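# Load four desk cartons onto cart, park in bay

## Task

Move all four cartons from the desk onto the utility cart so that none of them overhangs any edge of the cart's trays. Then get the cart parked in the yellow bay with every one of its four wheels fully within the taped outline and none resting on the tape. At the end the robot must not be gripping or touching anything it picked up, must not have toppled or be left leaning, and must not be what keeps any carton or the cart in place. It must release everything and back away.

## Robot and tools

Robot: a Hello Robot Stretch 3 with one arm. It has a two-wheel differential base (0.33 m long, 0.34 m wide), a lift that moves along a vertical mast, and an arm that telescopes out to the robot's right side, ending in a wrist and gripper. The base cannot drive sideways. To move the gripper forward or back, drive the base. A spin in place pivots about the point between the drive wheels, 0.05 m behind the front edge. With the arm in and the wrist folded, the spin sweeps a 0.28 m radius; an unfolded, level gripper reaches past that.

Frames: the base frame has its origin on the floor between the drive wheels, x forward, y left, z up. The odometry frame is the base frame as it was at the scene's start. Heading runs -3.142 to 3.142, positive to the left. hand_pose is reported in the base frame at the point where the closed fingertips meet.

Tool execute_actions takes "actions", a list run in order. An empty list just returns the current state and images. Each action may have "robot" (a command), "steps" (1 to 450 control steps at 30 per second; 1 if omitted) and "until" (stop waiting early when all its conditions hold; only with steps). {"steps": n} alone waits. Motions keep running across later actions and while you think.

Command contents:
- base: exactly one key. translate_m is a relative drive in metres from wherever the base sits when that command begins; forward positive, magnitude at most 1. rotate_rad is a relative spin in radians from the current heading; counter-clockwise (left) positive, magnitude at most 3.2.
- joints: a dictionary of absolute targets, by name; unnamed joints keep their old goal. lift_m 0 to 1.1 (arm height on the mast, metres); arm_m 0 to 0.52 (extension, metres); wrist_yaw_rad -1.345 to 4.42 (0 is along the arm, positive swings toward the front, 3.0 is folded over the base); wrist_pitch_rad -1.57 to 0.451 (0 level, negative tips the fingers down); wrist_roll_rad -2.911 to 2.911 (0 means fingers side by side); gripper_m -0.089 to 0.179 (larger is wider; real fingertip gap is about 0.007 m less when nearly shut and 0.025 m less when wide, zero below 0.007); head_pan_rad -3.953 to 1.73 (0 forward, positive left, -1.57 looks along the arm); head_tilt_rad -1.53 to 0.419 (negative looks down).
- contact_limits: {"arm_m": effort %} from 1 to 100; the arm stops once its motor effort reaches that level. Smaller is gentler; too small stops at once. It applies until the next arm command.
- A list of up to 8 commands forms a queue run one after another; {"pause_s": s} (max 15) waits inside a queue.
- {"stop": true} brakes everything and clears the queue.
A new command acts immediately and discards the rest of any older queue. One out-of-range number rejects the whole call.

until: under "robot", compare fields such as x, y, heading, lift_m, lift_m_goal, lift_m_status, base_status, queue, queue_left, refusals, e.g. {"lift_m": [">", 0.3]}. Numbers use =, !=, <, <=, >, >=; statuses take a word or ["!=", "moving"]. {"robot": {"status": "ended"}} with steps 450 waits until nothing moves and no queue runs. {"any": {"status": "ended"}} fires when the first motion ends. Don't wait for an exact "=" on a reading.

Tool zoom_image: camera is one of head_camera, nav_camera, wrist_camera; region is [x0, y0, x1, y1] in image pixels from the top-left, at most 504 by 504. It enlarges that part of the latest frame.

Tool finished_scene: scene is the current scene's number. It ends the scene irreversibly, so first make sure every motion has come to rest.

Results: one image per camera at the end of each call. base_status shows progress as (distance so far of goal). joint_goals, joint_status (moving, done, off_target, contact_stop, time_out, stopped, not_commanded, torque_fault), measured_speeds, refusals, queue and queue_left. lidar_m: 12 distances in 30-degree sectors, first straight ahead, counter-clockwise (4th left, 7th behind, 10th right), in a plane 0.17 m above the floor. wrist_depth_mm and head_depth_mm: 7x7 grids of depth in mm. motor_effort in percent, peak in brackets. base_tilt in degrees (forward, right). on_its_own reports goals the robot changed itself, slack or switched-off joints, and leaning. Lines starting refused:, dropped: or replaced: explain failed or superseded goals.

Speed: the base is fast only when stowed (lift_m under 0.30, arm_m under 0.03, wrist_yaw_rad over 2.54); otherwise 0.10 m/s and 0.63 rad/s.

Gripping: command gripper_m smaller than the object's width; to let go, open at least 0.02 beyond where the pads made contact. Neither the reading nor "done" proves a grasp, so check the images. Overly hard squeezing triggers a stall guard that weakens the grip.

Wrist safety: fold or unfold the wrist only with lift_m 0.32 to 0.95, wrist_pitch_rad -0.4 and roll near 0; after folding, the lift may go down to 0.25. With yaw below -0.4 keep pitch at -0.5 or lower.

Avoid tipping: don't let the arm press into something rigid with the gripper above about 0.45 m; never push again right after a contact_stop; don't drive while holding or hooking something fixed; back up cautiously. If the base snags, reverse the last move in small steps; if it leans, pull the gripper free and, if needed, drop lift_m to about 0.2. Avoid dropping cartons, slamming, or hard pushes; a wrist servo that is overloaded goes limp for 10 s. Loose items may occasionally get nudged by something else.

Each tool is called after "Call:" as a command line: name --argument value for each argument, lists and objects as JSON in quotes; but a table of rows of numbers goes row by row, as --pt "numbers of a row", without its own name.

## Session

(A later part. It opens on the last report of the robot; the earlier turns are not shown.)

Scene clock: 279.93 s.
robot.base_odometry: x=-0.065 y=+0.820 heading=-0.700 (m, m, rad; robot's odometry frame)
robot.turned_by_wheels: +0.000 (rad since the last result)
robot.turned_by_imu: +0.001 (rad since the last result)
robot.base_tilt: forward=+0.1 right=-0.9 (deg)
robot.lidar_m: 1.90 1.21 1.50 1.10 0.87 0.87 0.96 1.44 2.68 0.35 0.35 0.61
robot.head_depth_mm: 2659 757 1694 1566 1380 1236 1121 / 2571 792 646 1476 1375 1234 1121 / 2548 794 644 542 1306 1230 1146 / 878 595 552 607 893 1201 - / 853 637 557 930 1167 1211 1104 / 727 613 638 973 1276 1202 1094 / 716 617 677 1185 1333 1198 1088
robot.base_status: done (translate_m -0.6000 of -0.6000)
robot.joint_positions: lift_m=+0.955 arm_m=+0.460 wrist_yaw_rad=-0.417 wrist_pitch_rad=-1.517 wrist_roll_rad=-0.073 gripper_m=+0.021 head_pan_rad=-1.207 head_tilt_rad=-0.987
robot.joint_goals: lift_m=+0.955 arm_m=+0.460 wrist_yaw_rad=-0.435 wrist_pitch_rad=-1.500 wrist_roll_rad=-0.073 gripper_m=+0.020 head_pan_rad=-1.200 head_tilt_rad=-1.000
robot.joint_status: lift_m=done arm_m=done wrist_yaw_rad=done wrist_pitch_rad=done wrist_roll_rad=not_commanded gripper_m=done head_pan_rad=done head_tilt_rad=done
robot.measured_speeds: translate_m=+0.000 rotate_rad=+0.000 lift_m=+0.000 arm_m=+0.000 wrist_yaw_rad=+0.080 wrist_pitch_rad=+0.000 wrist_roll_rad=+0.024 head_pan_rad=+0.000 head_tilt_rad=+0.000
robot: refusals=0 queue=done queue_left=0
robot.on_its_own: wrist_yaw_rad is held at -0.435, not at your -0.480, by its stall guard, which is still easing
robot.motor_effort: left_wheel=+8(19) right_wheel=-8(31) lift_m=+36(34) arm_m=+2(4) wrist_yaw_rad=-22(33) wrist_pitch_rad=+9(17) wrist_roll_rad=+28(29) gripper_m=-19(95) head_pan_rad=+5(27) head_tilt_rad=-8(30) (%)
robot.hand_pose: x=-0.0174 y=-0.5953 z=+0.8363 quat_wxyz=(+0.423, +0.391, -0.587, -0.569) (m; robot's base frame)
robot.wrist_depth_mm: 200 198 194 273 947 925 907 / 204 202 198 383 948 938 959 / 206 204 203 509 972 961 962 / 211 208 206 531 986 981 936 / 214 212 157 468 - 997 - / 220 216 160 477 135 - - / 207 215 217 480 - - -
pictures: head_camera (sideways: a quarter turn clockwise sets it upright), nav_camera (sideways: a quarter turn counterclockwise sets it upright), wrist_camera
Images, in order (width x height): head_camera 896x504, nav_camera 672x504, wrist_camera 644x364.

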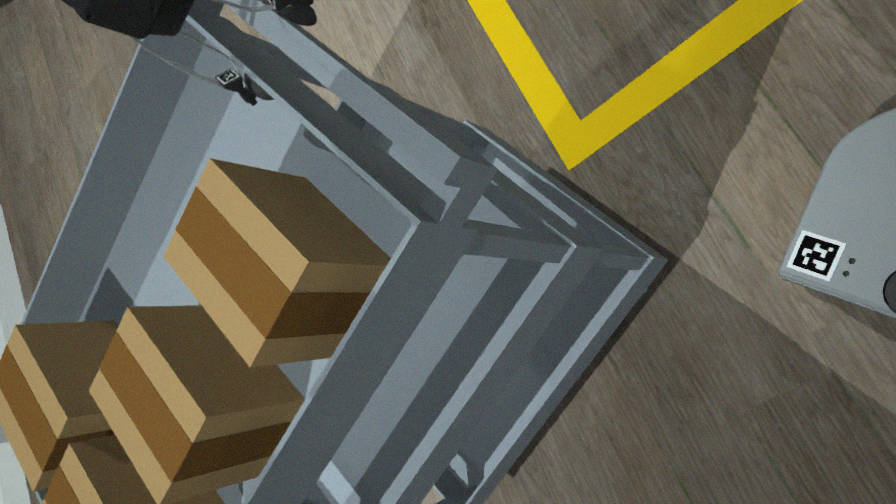

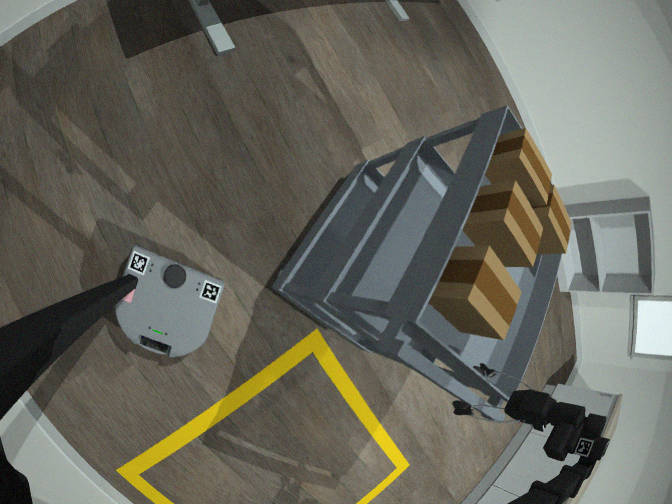

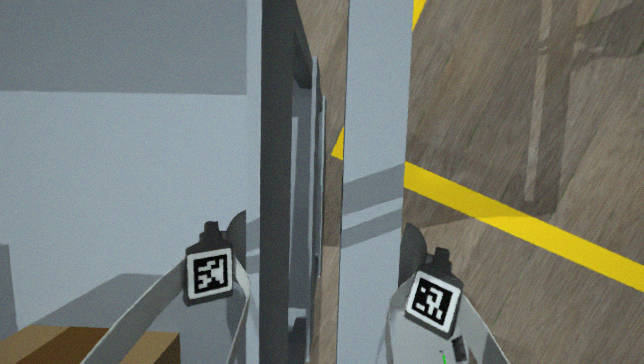

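Call:
execute_actions --actions '[{"robot":{"base":{"translate_m":-0.3},"joints":{"wrist_yaw_rad":-0.25,"arm_m":0.4}},"steps":200,"until":{"robot":{"base_status":["!=","moving"]}}},{"robot":{"base":{"rotate_rad":0.15},"joints":{"wrist_yaw_rad":-0.38}},"steps":100,"until":{"robot":{"base_status":["!=","moving"]}}},{"robot":{"base":{"rotate_rad":0.15},"joints":{"wrist_yaw_rad":-0.5}},"steps":100,"until":{"robot":{"base_status":["!=","moving"]}}},{"robot":{"base":{"translate_m":-0.3}},"steps":50},{"robot":{"joints":{"wrist_yaw_rad":-0.38}},"steps":30},{"robot":{"joints":{"wrist_yaw_rad":-0.28}},"steps":200,"until":{"robot":{"base_status":["!=","moving"]}}}]'

Scene clock: 305.07 s.
robot.base_odometry: x=-0.571 y=+1.130 heading=-0.400 (m, m, rad; robot's odometry frame)
robot.turned_by_wheels: +0.299 (rad since the last result)
robot.turned_by_imu: +0.260 (rad since the last result)
robot.base_tilt: forward=+0.2 right=-0.9 (deg)
robot.lidar_m: 1.80 1.91 0.71 0.50 0.46 0.46 0.58 1.19 2.34 0.32 0.30 0.54
robot.head_depth_mm: 2629 752 649 1562 1386 1234 1122 / 2560 766 673 1203 1372 1236 1124 / 2524 795 644 561 1302 1227 1135 / 2525 786 537 552 825 1198 - / 832 648 525 573 896 1193 1109 / 725 602 588 921 1221 1205 1093 / 713 592 633 988 1319 1194 1086
robot.base_status: done (translate_m -0.3000 of -0.3000)
robot.joint_positions: lift_m=+0.955 arm_m=+0.400 wrist_yaw_rad=-0.288 wrist_pitch_rad=-1.481 wrist_roll_rad=-0.007 gripper_m=+0.021 head_pan_rad=-1.207 head_tilt_rad=-0.988
robot.joint_goals: lift_m=+0.955 arm_m=+0.400 wrist_yaw_rad=-0.280 wrist_pitch_rad=-1.500 wrist_roll_rad=-0.007 gripper_m=+0.020 head_pan_rad=-1.200 head_tilt_rad=-1.000
robot.joint_status: lift_m=done arm_m=done wrist_yaw_rad=done wrist_pitch_rad=done wrist_roll_rad=not_commanded gripper_m=done head_pan_rad=done head_tilt_rad=done
robot.measured_speeds: translate_m=+0.000 rotate_rad=+0.000 lift_m=+0.000 arm_m=+0.000 wrist_yaw_rad=+0.000 wrist_pitch_rad=+0.000 wrist_roll_rad=+0.000 head_pan_rad=+0.000 head_tilt_rad=+0.000
robot: refusals=0 queue=done queue_left=0
robot.motor_effort: left_wheel=+0(36) right_wheel=-1(40) lift_m=+36(36) arm_m=+0(8) wrist_yaw_rad=+9(22) wrist_pitch_rad=-10(16) wrist_roll_rad=-7(28) gripper_m=-19(27) head_pan_rad=+4(4) head_tilt_rad=-7(8) (%)
robot.hand_pose: x=-0.0213 y=-0.5439 z=+0.8360 quat_wxyz=(+0.450, +0.399, -0.583, -0.546) (m; robot's base frame)
robot.wrist_depth_mm: 205 203 200 949 128 928 938 / 207 204 202 476 129 947 966 / 210 207 204 481 131 994 963 / 211 209 206 532 132 980 971 / 214 214 153 486 - - 986 / 216 214 172 548 134 968 998 / 185 211 214 483 - - 917
pictures: head_camera (sideways: a quarter turn clockwise sets it upright), nav_camera (sideways: a quarter turn counterclockwise sets it upright), wrist_camera
Images, in order (width x height): head_camera 896x504, nav_camera 672x504, wrist_camera 644x364.

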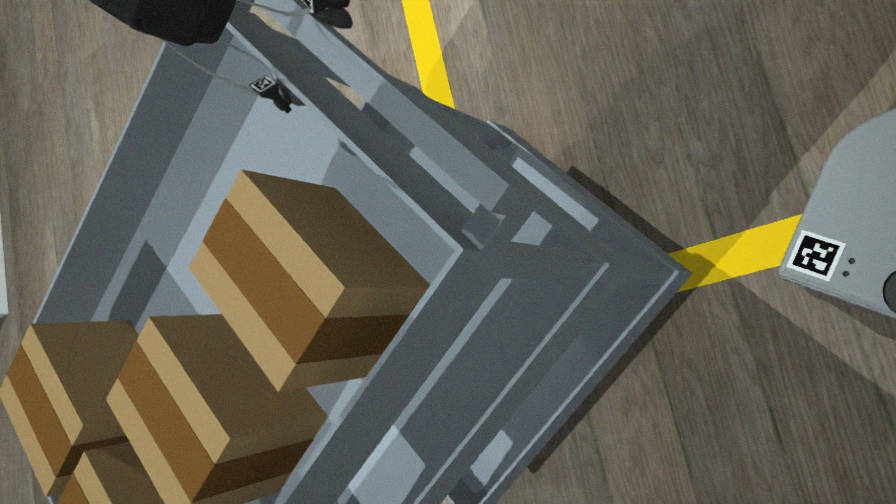

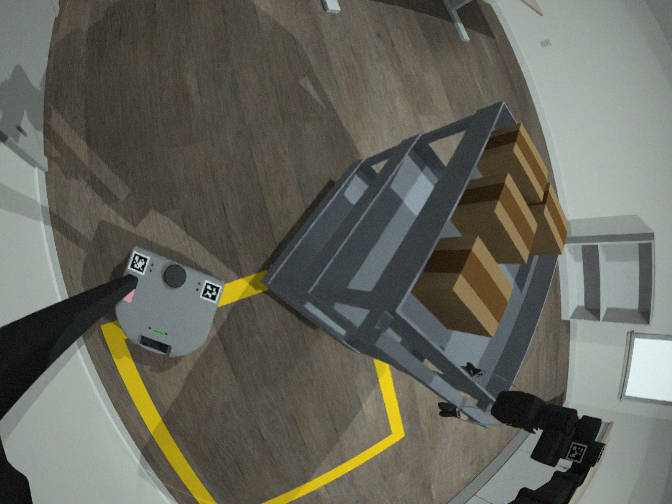

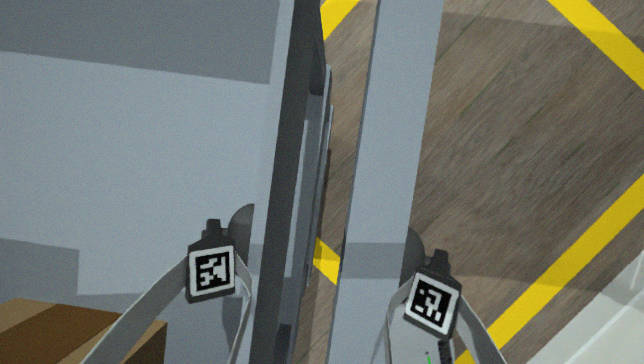

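Call:
execute_actions --actions '[]'

Scene clock: 313.13 s.
robot.base_odometry: x=-0.571 y=+1.130 heading=-0.400 (m, m, rad; robot's odometry frame)
robot.turned_by_wheels: +0.000 (rad since the last result)
robot.turned_by_imu: +0.000 (rad since the last result)
robot.base_tilt: forward=+0.2 right=-0.8 (deg)
robot.lidar_m: 1.79 1.91 0.72 0.50 0.46 0.47 0.58 1.19 2.34 0.32 0.30 0.55
robot.head_depth_mm: 2603 754 648 1564 1388 1243 1122 / 2559 766 674 1213 1370 1227 1124 / 2557 794 644 561 1299 1229 1143 / 2514 787 535 553 826 1195 - / 836 648 525 572 894 1194 1109 / 724 600 588 926 1214 1203 1092 / 711 593 634 987 1316 1199 1088
robot.base_status: done (translate_m -0.3000 of -0.3000)
robot.joint_positions: lift_m=+0.955 arm_m=+0.400 wrist_yaw_rad=-0.288 wrist_pitch_rad=-1.481 wrist_roll_rad=-0.007 gripper_m=+0.021 head_pan_rad=-1.207 head_tilt_rad=-0.988
robot.joint_goals: lift_m=+0.955 arm_m=+0.400 wrist_yaw_rad=-0.280 wrist_pitch_rad=-1.500 wrist_roll_rad=-0.007 gripper_m=+0.020 head_pan_rad=-1.200 head_tilt_rad=-1.000
robot.joint_status: lift_m=done arm_m=done wrist_yaw_rad=done wrist_pitch_rad=done wrist_roll_rad=not_commanded gripper_m=done head_pan_rad=done head_tilt_rad=done
robot.measured_speeds: translate_m=+0.000 rotate_rad=+0.000 lift_m=+0.000 arm_m=+0.000 wrist_yaw_rad=+0.000 wrist_pitch_rad=+0.000 wrist_roll_rad=+0.000 head_pan_rad=+0.000 head_tilt_rad=+0.000
robot: refusals=0 queue=done queue_left=0
robot.motor_effort: left_wheel=+0(0) right_wheel=-1(1) lift_m=+36(36) arm_m=+0(0) wrist_yaw_rad=+9(8) wrist_pitch_rad=-10(9) wrist_roll_rad=-7(7) gripper_m=-18(19) head_pan_rad=+4(4) head_tilt_rad=-7(8) (%)
robot.hand_pose: x=-0.0213 y=-0.5439 z=+0.8360 quat_wxyz=(+0.450, +0.399, -0.583, -0.546) (m; robot's base frame)
robot.wrist_depth_mm: 205 203 200 965 128 961 954 / 205 206 203 480 129 965 943 / 210 207 203 479 131 973 964 / 211 210 206 533 132 980 991 / 216 212 152 484 976 - 982 / 215 215 171 537 135 - 986 / 185 210 214 477 - - 914
pictures: head_camera (sideways: a quarter turn clockwise sets it upright), nav_camera (sideways: a quarter turn counterclockwise sets it upright), wrist_camera
Images, in order (width x height): head_camera 896x504, nav_camera 672x504, wrist_camera 644x364.

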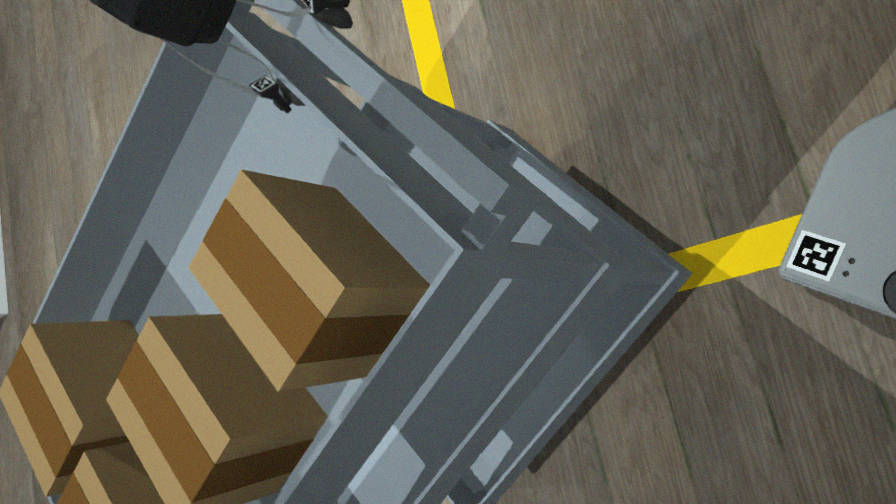

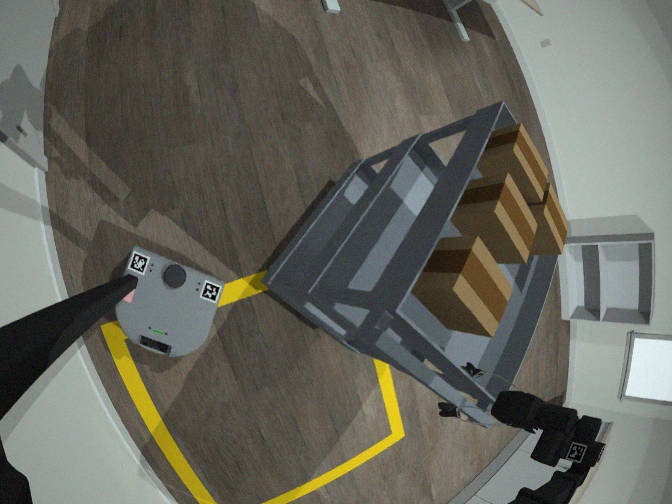

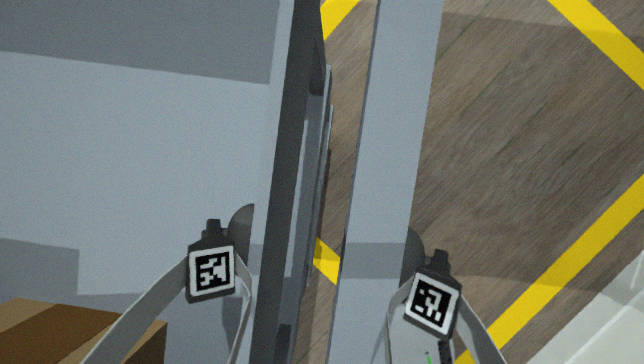

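Call:
execute_actions --actions '[{"robot":[{"base":{"translate_m":-0.1},"joints":{"arm_m":0.46}},{"base":{"rotate_rad":-0.15},"joints":{"arm_m":0.49,"wrist_yaw_rad":-0.2}},{"base":{"rotate_rad":-0.15},"joints":{"arm_m":0.515,"wrist_yaw_rad":-0.12,"head_pan_rad":-1.4}},{"base":{"rotate_rad":-0.15},"joints":{"wrist_yaw_rad":-0.05}}],"steps":450,"until":{"robot":{"status":"ended"}}}]'

Scene clock: 339.00 s.
robot.base_odometry: x=-0.663 y=+1.169 heading=-0.550 (m, m, rad; robot's odometry frame)
robot.turned_by_wheels: -0.149 (rad since the last result)
robot.turned_by_imu: -0.172 (rad since the last result)
robot.base_tilt: forward=+0.1 right=-0.9 (deg)
robot.lidar_m: 1.89 1.99 0.83 0.48 0.40 0.40 0.45 0.74 2.27 0.35 0.36 0.48
robot.head_depth_mm: 2579 771 1693 1484 1382 1241 1119 / 2584 786 682 590 1372 1233 1119 / 2531 794 539 580 902 1214 1141 / 2510 780 529 585 897 1192 - / 2468 727 637 913 1101 1214 1114 / 833 582 568 922 1184 1198 1096 / 693 592 590 947 1235 1193 1086
robot.base_status: done (rotate_rad -0.1498 of -0.1500)
robot.joint_positions: lift_m=+0.955 arm_m=+0.490 wrist_yaw_rad=-0.137 wrist_pitch_rad=-1.493 wrist_roll_rad=-0.067 gripper_m=+0.021 head_pan_rad=-1.205 head_tilt_rad=-0.989
robot.joint_goals: lift_m=+0.955 arm_m=+0.490 wrist_yaw_rad=-0.154 wrist_pitch_rad=-1.500 wrist_roll_rad=-0.067 gripper_m=+0.020 head_pan_rad=-1.200 head_tilt_rad=-1.000
robot.joint_status: lift_m=done arm_m=done wrist_yaw_rad=off_target wrist_pitch_rad=done wrist_roll_rad=not_commanded gripper_m=done head_pan_rad=done head_tilt_rad=done
robot.measured_speeds: translate_m=+0.000 rotate_rad=+0.000 lift_m=+0.000 arm_m=+0.000 wrist_yaw_rad=+0.000 wrist_pitch_rad=+0.000 wrist_roll_rad=+0.000 head_pan_rad=+0.000 head_tilt_rad=+0.000
robot: refusals=0 queue=dropped queue_left=0
robot.on_its_own: wrist_yaw_rad is held at -0.154, not at your -0.200, by its stall guard, which is not easing now; wrist_yaw_rad is at rest, and its effort (-19) is outside its rest range (-12 to +12)
robot.motor_effort: left_wheel=+5(63) right_wheel=-4(64) lift_m=+36(36) arm_m=+3(8) wrist_yaw_rad=-19(34) wrist_pitch_rad=-3(21) wrist_roll_rad=+25(28) gripper_m=-18(29) head_pan_rad=+3(5) head_tilt_rad=-7(7) (%)
robot.hand_pose: x=-0.0210 y=-0.6305 z=+0.8361 quat_wxyz=(+0.503, +0.461, -0.534, -0.500) (m; robot's base frame)
robot.wrist_depth_mm: 201 201 197 287 937 968 957 / 205 204 200 399 969 953 962 / 207 205 202 516 998 973 945 / 211 208 205 536 - - 979 / 214 211 150 541 134 984 - / 216 213 150 548 135 - 965 / 219 214 214 189 137 - 837
pictures: head_camera (sideways: a quarter turn clockwise sets it upright), nav_camera (sideways: a quarter turn counterclockwise sets it upright), wrist_camera
dropped: robot: command 1 of its queue: wrist_yaw_rad: off_target
Images, in order (width x height): head_camera 896x504, nav_camera 672x504, wrist_camera 644x364.

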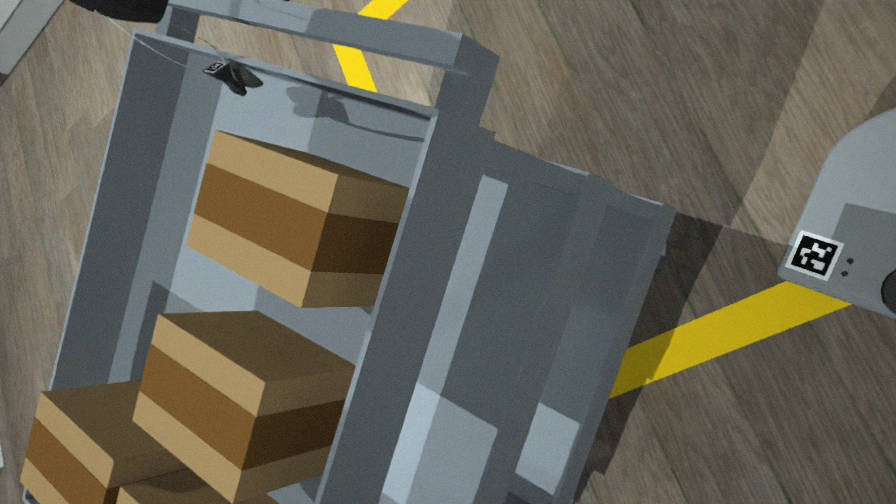

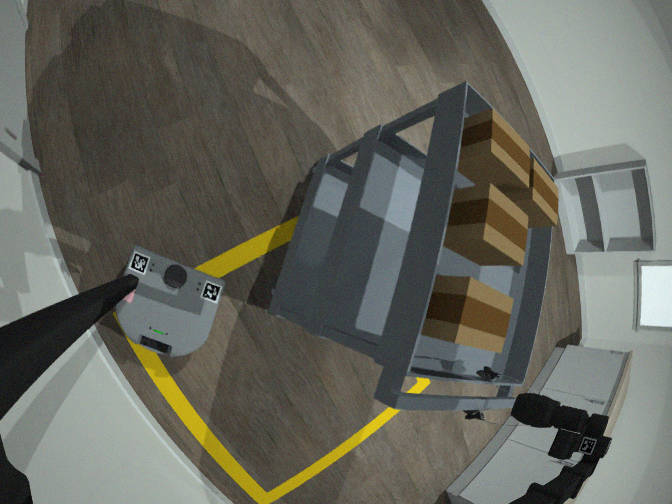

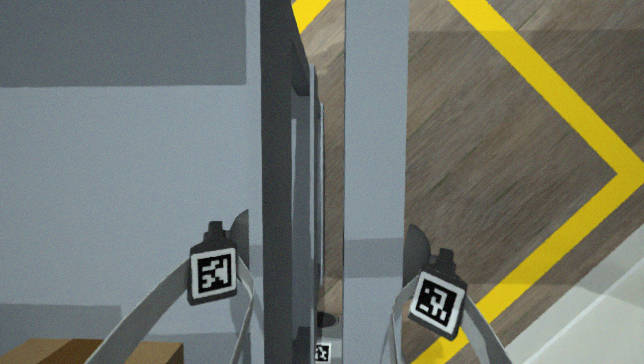

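Call:
execute_actions --actions '[{"robot":{"base":{"rotate_rad":-0.15},"joints":{"arm_m":0.515,"wrist_yaw_rad":0.03,"head_pan_rad":-1.3}},"steps":90,"until":{"robot":{"status":"ended"}}},{"robot":{"base":{"rotate_rad":-0.15},"joints":{"wrist_yaw_rad":0.15}},"steps":90,"until":{"robot":{"status":"ended"}}},{"robot":{"base":{"rotate_rad":-0.15},"joints":{"wrist_yaw_rad":0.25}},"steps":90,"until":{"robot":{"status":"ended"}}}]'

Scene clock: 353.60 s.
robot.base_odometry: x=-0.663 y=+1.169 heading=-1.000 (m, m, rad; robot's odometry frame)
robot.turned_by_wheels: -0.451 (rad since the last result)
robot.turned_by_imu: -0.594 (rad since the last result)
robot.base_tilt: forward=+0.1 right=-0.9 (deg)
robot.lidar_m: 3.35 2.49 1.88 1.02 0.52 0.42 0.42 0.45 0.70 0.33 0.33 0.36
robot.head_depth_mm: - 2037 614 597 1379 1235 1124 / 2497 742 623 574 1318 1233 1127 / 2155 789 515 553 890 1202 1144 / 2164 777 540 550 882 1181 - / 2321 773 649 558 864 1173 1103 / 2371 760 506 546 857 1164 1093 / 2390 753 504 541 854 1146 1087
robot.base_status: done (rotate_rad -0.1503 of -0.1500)
robot.joint_positions: lift_m=+0.955 arm_m=+0.515 wrist_yaw_rad=+0.261 wrist_pitch_rad=-1.490 wrist_roll_rad=-0.039 gripper_m=+0.021 head_pan_rad=-1.295 head_tilt_rad=-0.991
robot.joint_goals: lift_m=+0.955 arm_m=+0.515 wrist_yaw_rad=+0.250 wrist_pitch_rad=-1.500 wrist_roll_rad=-0.039 gripper_m=+0.020 head_pan_rad=-1.300 head_tilt_rad=-1.000
robot.joint_status: lift_m=done arm_m=done wrist_yaw_rad=done wrist_pitch_rad=done wrist_roll_rad=not_commanded gripper_m=done head_pan_rad=done head_tilt_rad=done
robot.measured_speeds: translate_m=+0.000 rotate_rad=+0.000 lift_m=+0.000 arm_m=+0.000 wrist_yaw_rad=+0.000 wrist_pitch_rad=+0.000 wrist_roll_rad=+0.000 head_pan_rad=+0.000 head_tilt_rad=+0.000
robot: refusals=0 queue=done queue_left=0
robot.motor_effort: left_wheel=-6(64) right_wheel=+9(66) lift_m=+37(37) arm_m=+1(7) wrist_yaw_rad=-12(23) wrist_pitch_rad=-5(26) wrist_roll_rad=+10(25) gripper_m=-20(30) head_pan_rad=-3(18) head_tilt_rad=-6(6) (%)
robot.hand_pose: x=-0.0225 y=-0.6567 z=+0.8360 quat_wxyz=(+0.586, +0.551, -0.441, -0.397) (m; robot's base frame)
robot.wrist_depth_mm: 202 200 197 971 127 951 920 / 205 203 200 396 128 994 899 / 207 206 203 520 130 965 766 / 211 208 206 531 132 959 671 / 214 212 208 543 134 880 604 / 217 213 211 541 134 739 552 / 212 213 213 477 810 644 511
pictures: head_camera (sideways: a quarter turn clockwise sets it upright), nav_camera (sideways: a quarter turn counterclockwise sets it upright), wrist_camera
replaced: robot.wrist_yaw_rad: its motion had ended off_target
Images, in order (width x height): head_camera 896x504, nav_camera 672x504, wrist_camera 644x364.

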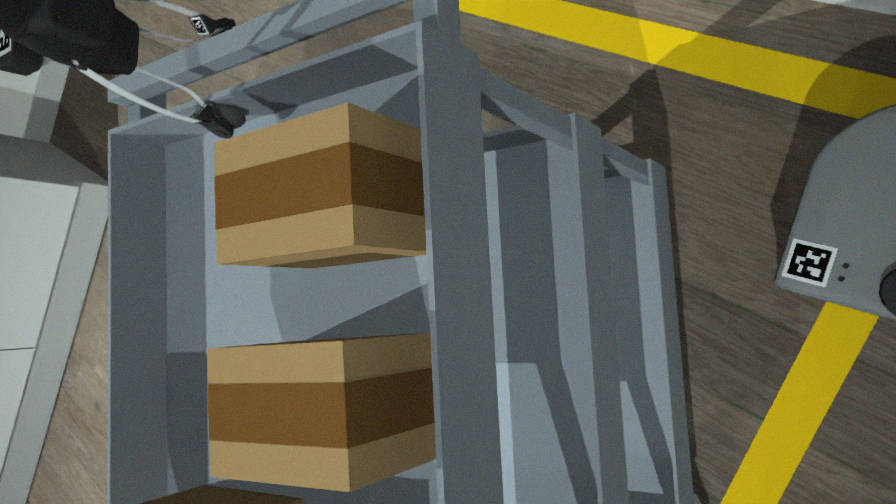

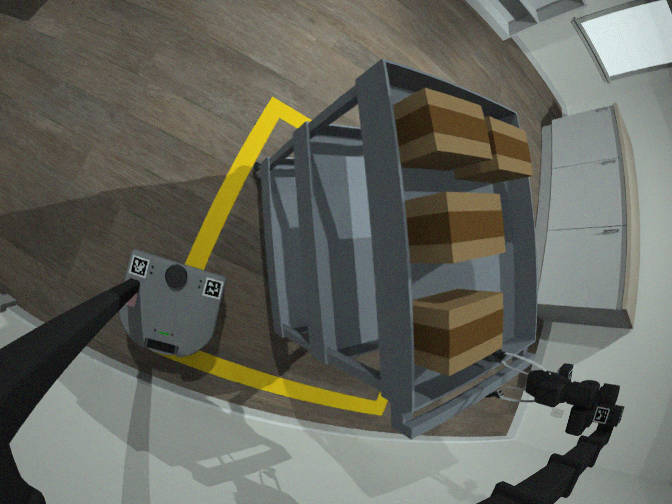

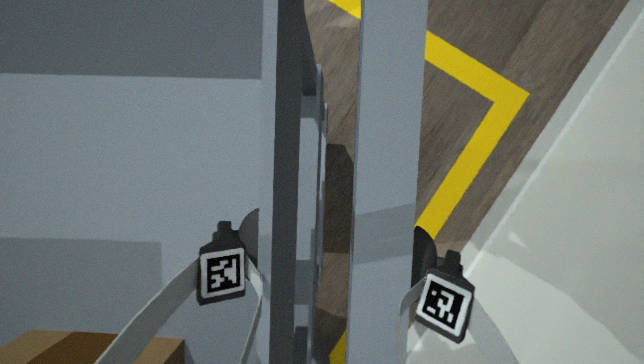

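Call:
execute_actions --actions '[{"robot":{"base":{"translate_m":-0.09},"joints":{"wrist_yaw_rad":0.2,"head_pan_rad":-0.6,"head_tilt_rad":-1.0}},"steps":120,"until":{"robot":{"status":"ended"}}}]'

Scene clock: 360.37 s.
robot.base_odometry: x=-0.712 y=+1.245 heading=-1.000 (m, m, rad; robot's odometry frame)
robot.turned_by_wheels: +0.001 (rad since the last result)
robot.turned_by_imu: +0.001 (rad since the last result)
robot.base_tilt: forward=+0.2 right=-0.9 (deg)
robot.lidar_m: 3.43 1.95 1.94 0.79 0.41 0.33 0.33 0.36 0.55 0.35 0.35 0.40
robot.head_depth_mm: 2531 693 521 564 845 812 1111 / 2541 641 535 556 865 1072 1113 / 2533 599 633 606 889 1165 1127 / 2504 591 589 946 1161 1217 1131 / 2480 2045 643 941 1287 1211 1099 / 2463 2031 1668 1517 1337 1206 1095 / 2407 2004 1710 1495 1333 1198 1088
robot.base_status: done (translate_m -0.0900 of -0.0900)
robot.joint_positions: lift_m=+0.955 arm_m=+0.515 wrist_yaw_rad=+0.204 wrist_pitch_rad=-1.498 wrist_roll_rad=-0.030 gripper_m=+0.021 head_pan_rad=-0.607 head_tilt_rad=-0.991
robot.joint_goals: lift_m=+0.955 arm_m=+0.515 wrist_yaw_rad=+0.200 wrist_pitch_rad=-1.500 wrist_roll_rad=-0.030 gripper_m=+0.020 head_pan_rad=-0.600 head_tilt_rad=-1.000
robot.joint_status: lift_m=done arm_m=done wrist_yaw_rad=done wrist_pitch_rad=done wrist_roll_rad=not_commanded gripper_m=done head_pan_rad=done head_tilt_rad=done
robot.measured_speeds: translate_m=+0.000 rotate_rad=+0.000 lift_m=+0.000 arm_m=+0.000 wrist_yaw_rad=+0.000 wrist_pitch_rad=+0.000 wrist_roll_rad=+0.000 head_pan_rad=+0.000 head_tilt_rad=+0.000
robot: refusals=0 queue=done queue_left=0
robot.motor_effort: left_wheel=+7(23) right_wheel=-7(35) lift_m=+37(37) arm_m=+0(0) wrist_yaw_rad=-5(25) wrist_pitch_rad=-1(8) wrist_roll_rad=+5(16) gripper_m=-19(24) head_pan_rad=+5(51) head_tilt_rad=-5(5) (%)
robot.hand_pose: x=-0.0227 y=-0.6547 z=+0.8361 quat_wxyz=(+0.571, +0.538, -0.457, -0.419) (m; robot's base frame)
robot.wrist_depth_mm: 203 201 197 305 126 966 764 / 205 202 201 420 127 938 685 / 208 206 202 517 992 928 594 / 211 209 206 533 - 825 544 / 216 211 156 465 913 708 497 / 218 215 166 511 135 630 450 / 201 213 214 148 762 538 416
pictures: head_camera (sideways: a quarter turn clockwise sets it upright), nav_camera (sideways: a quarter turn counterclockwise sets it upright), wrist_camera
Images, in order (width x height): head_camera 896x504, nav_camera 672x504, wrist_camera 644x364.

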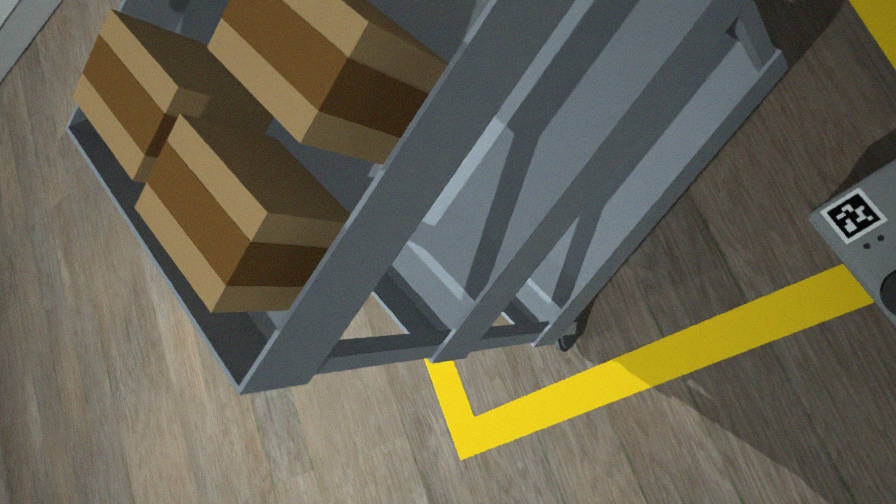

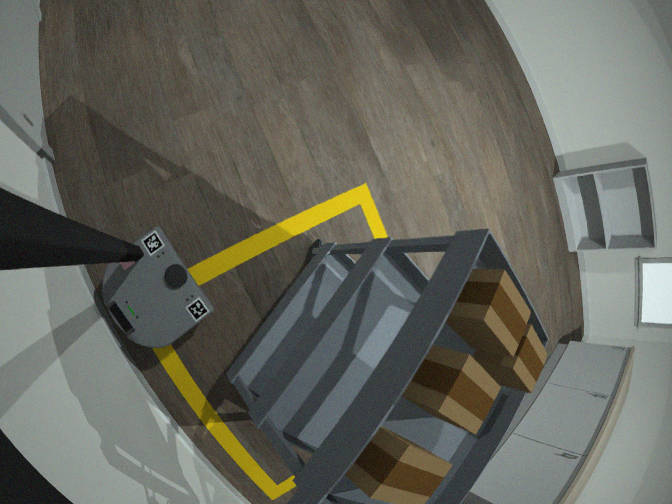

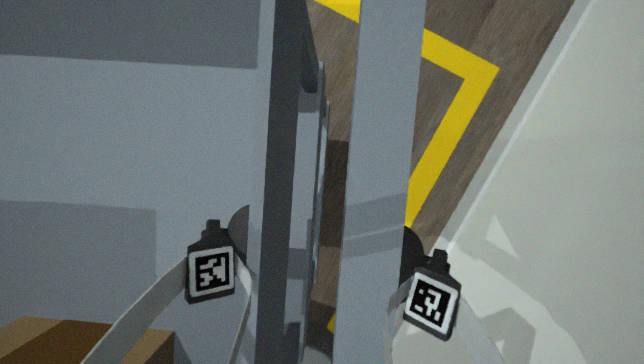

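Call:
execute_actions --actions '[{"robot":[{"joints":{"gripper_m":0.13}},{"joints":{"lift_m":1.08}},{"base":{"translate_m":0.15},"joints":{"arm_m":0.0,"wrist_yaw_rad":0.0}},{"base":{"rotate_rad":0.45}},{"base":{"translate_m":0.7},"joints":{"head_pan_rad":-2.2,"head_tilt_rad":-0.9}}],"steps":450,"until":{"robot":{"status":"ended"}}},{"steps":300,"until":{"robot":{"status":"ended"}}}]'

Scene clock: 385.53 s.
robot.base_odometry: x=-0.034 y=+0.752 heading=-0.550 (m, m, rad; robot's odometry frame)
robot.turned_by_wheels: +0.450 (rad since the last result)
robot.turned_by_imu: +0.448 (rad since the last result)
robot.base_tilt: forward=+0.1 right=-0.9 (deg)
robot.lidar_m: 2.03 1.22 1.59 1.38 1.05 1.05 1.02 0.58 0.68 2.71 2.63 2.71
robot.head_depth_mm: 1099 716 741 1110 1392 1272 1136 / 2753 724 724 1048 1351 1261 1128 / 2777 - 1161 1039 1287 1256 1151 / - - - 1408 1420 1251 1148 / - - - 1588 1430 1226 1130 / - - - 1609 - 1173 1111 / - - - - - - 1097
robot.base_status: done (translate_m +0.7000 of +0.7000)
robot.joint_positions: lift_m=+1.080 arm_m=+0.000 wrist_yaw_rad=+0.002 wrist_pitch_rad=-1.500 wrist_roll_rad=-0.025 gripper_m=+0.130 head_pan_rad=-2.193 head_tilt_rad=-0.903
robot.joint_goals: lift_m=+1.080 arm_m=+0.000 wrist_yaw_rad=+0.000 wrist_pitch_rad=-1.500 wrist_roll_rad=-0.025 gripper_m=+0.130 head_pan_rad=-2.200 head_tilt_rad=-0.900
robot.joint_status: lift_m=done arm_m=done wrist_yaw_rad=done wrist_pitch_rad=done wrist_roll_rad=not_commanded gripper_m=done head_pan_rad=done head_tilt_rad=done
robot.measured_speeds: translate_m=+0.000 rotate_rad=+0.000 lift_m=+0.000 arm_m=+0.000 wrist_yaw_rad=+0.000 wrist_pitch_rad=+0.000 wrist_roll_rad=+0.000 head_pan_rad=+0.000 head_tilt_rad=+0.000
robot: refusals=0 queue=done queue_left=0
robot.motor_effort: left_wheel=-3(9) right_wheel=+2(7) lift_m=+31(40) arm_m=-5(5) wrist_yaw_rad=-3(6) wrist_pitch_rad=+0(1) wrist_roll_rad=+3(5) gripper_m=+0(82) head_pan_rad=-4(52) head_tilt_rad=+2(15) (%)
robot.hand_pose: x=-0.0216 y=-0.1394 z=+0.9613 quat_wxyz=(+0.525, +0.489, -0.510, -0.476) (m; robot's base frame)
robot.wrist_depth_mm: - - - - - - 617 / - - - - - 923 612 / - - - - - - 939 / - - - - - - - / - - - - - - - / - - - - - - - / - - - - - - -
pictures: head_camera (sideways: a quarter turn clockwise sets it upright), nav_camera (sideways: a quarter turn counterclockwise sets it upright), wrist_camera
Images, in order (width x height): head_camera 896x504, nav_camera 672x504, wrist_camera 644x364.

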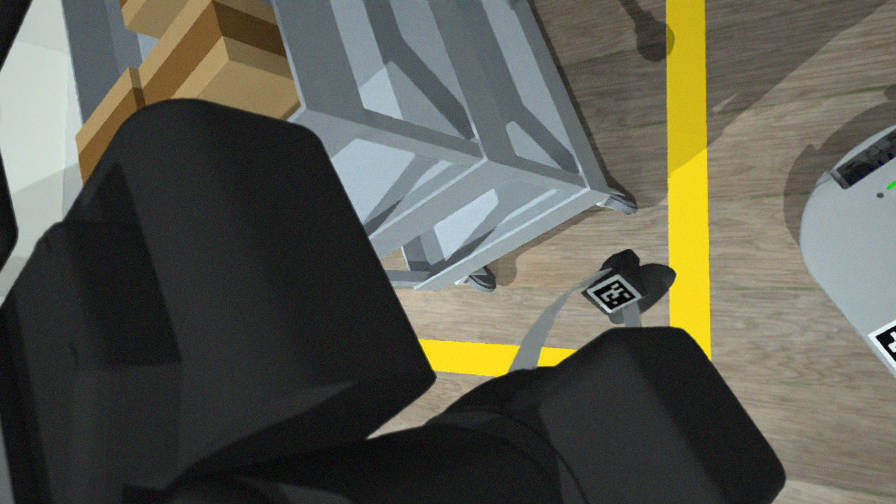

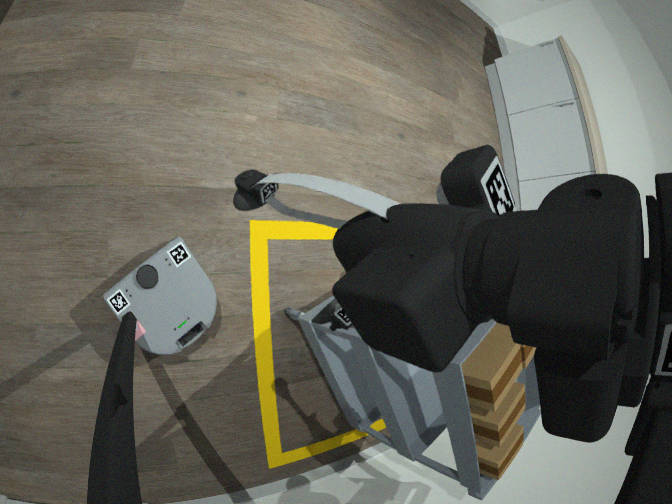

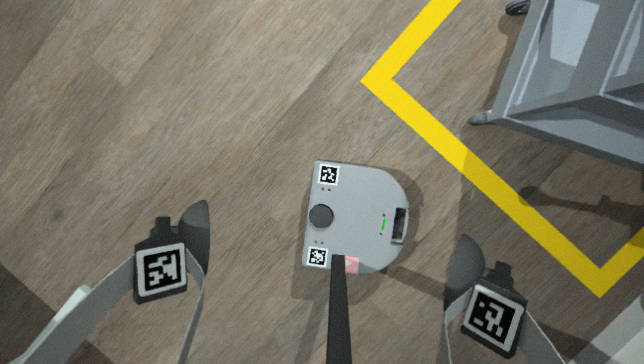

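Both rear wheels are inside the tape, and the front ones were clear when I checked earlier.

Call:
finished_scene --scene 2

The scene is finished: the task was done.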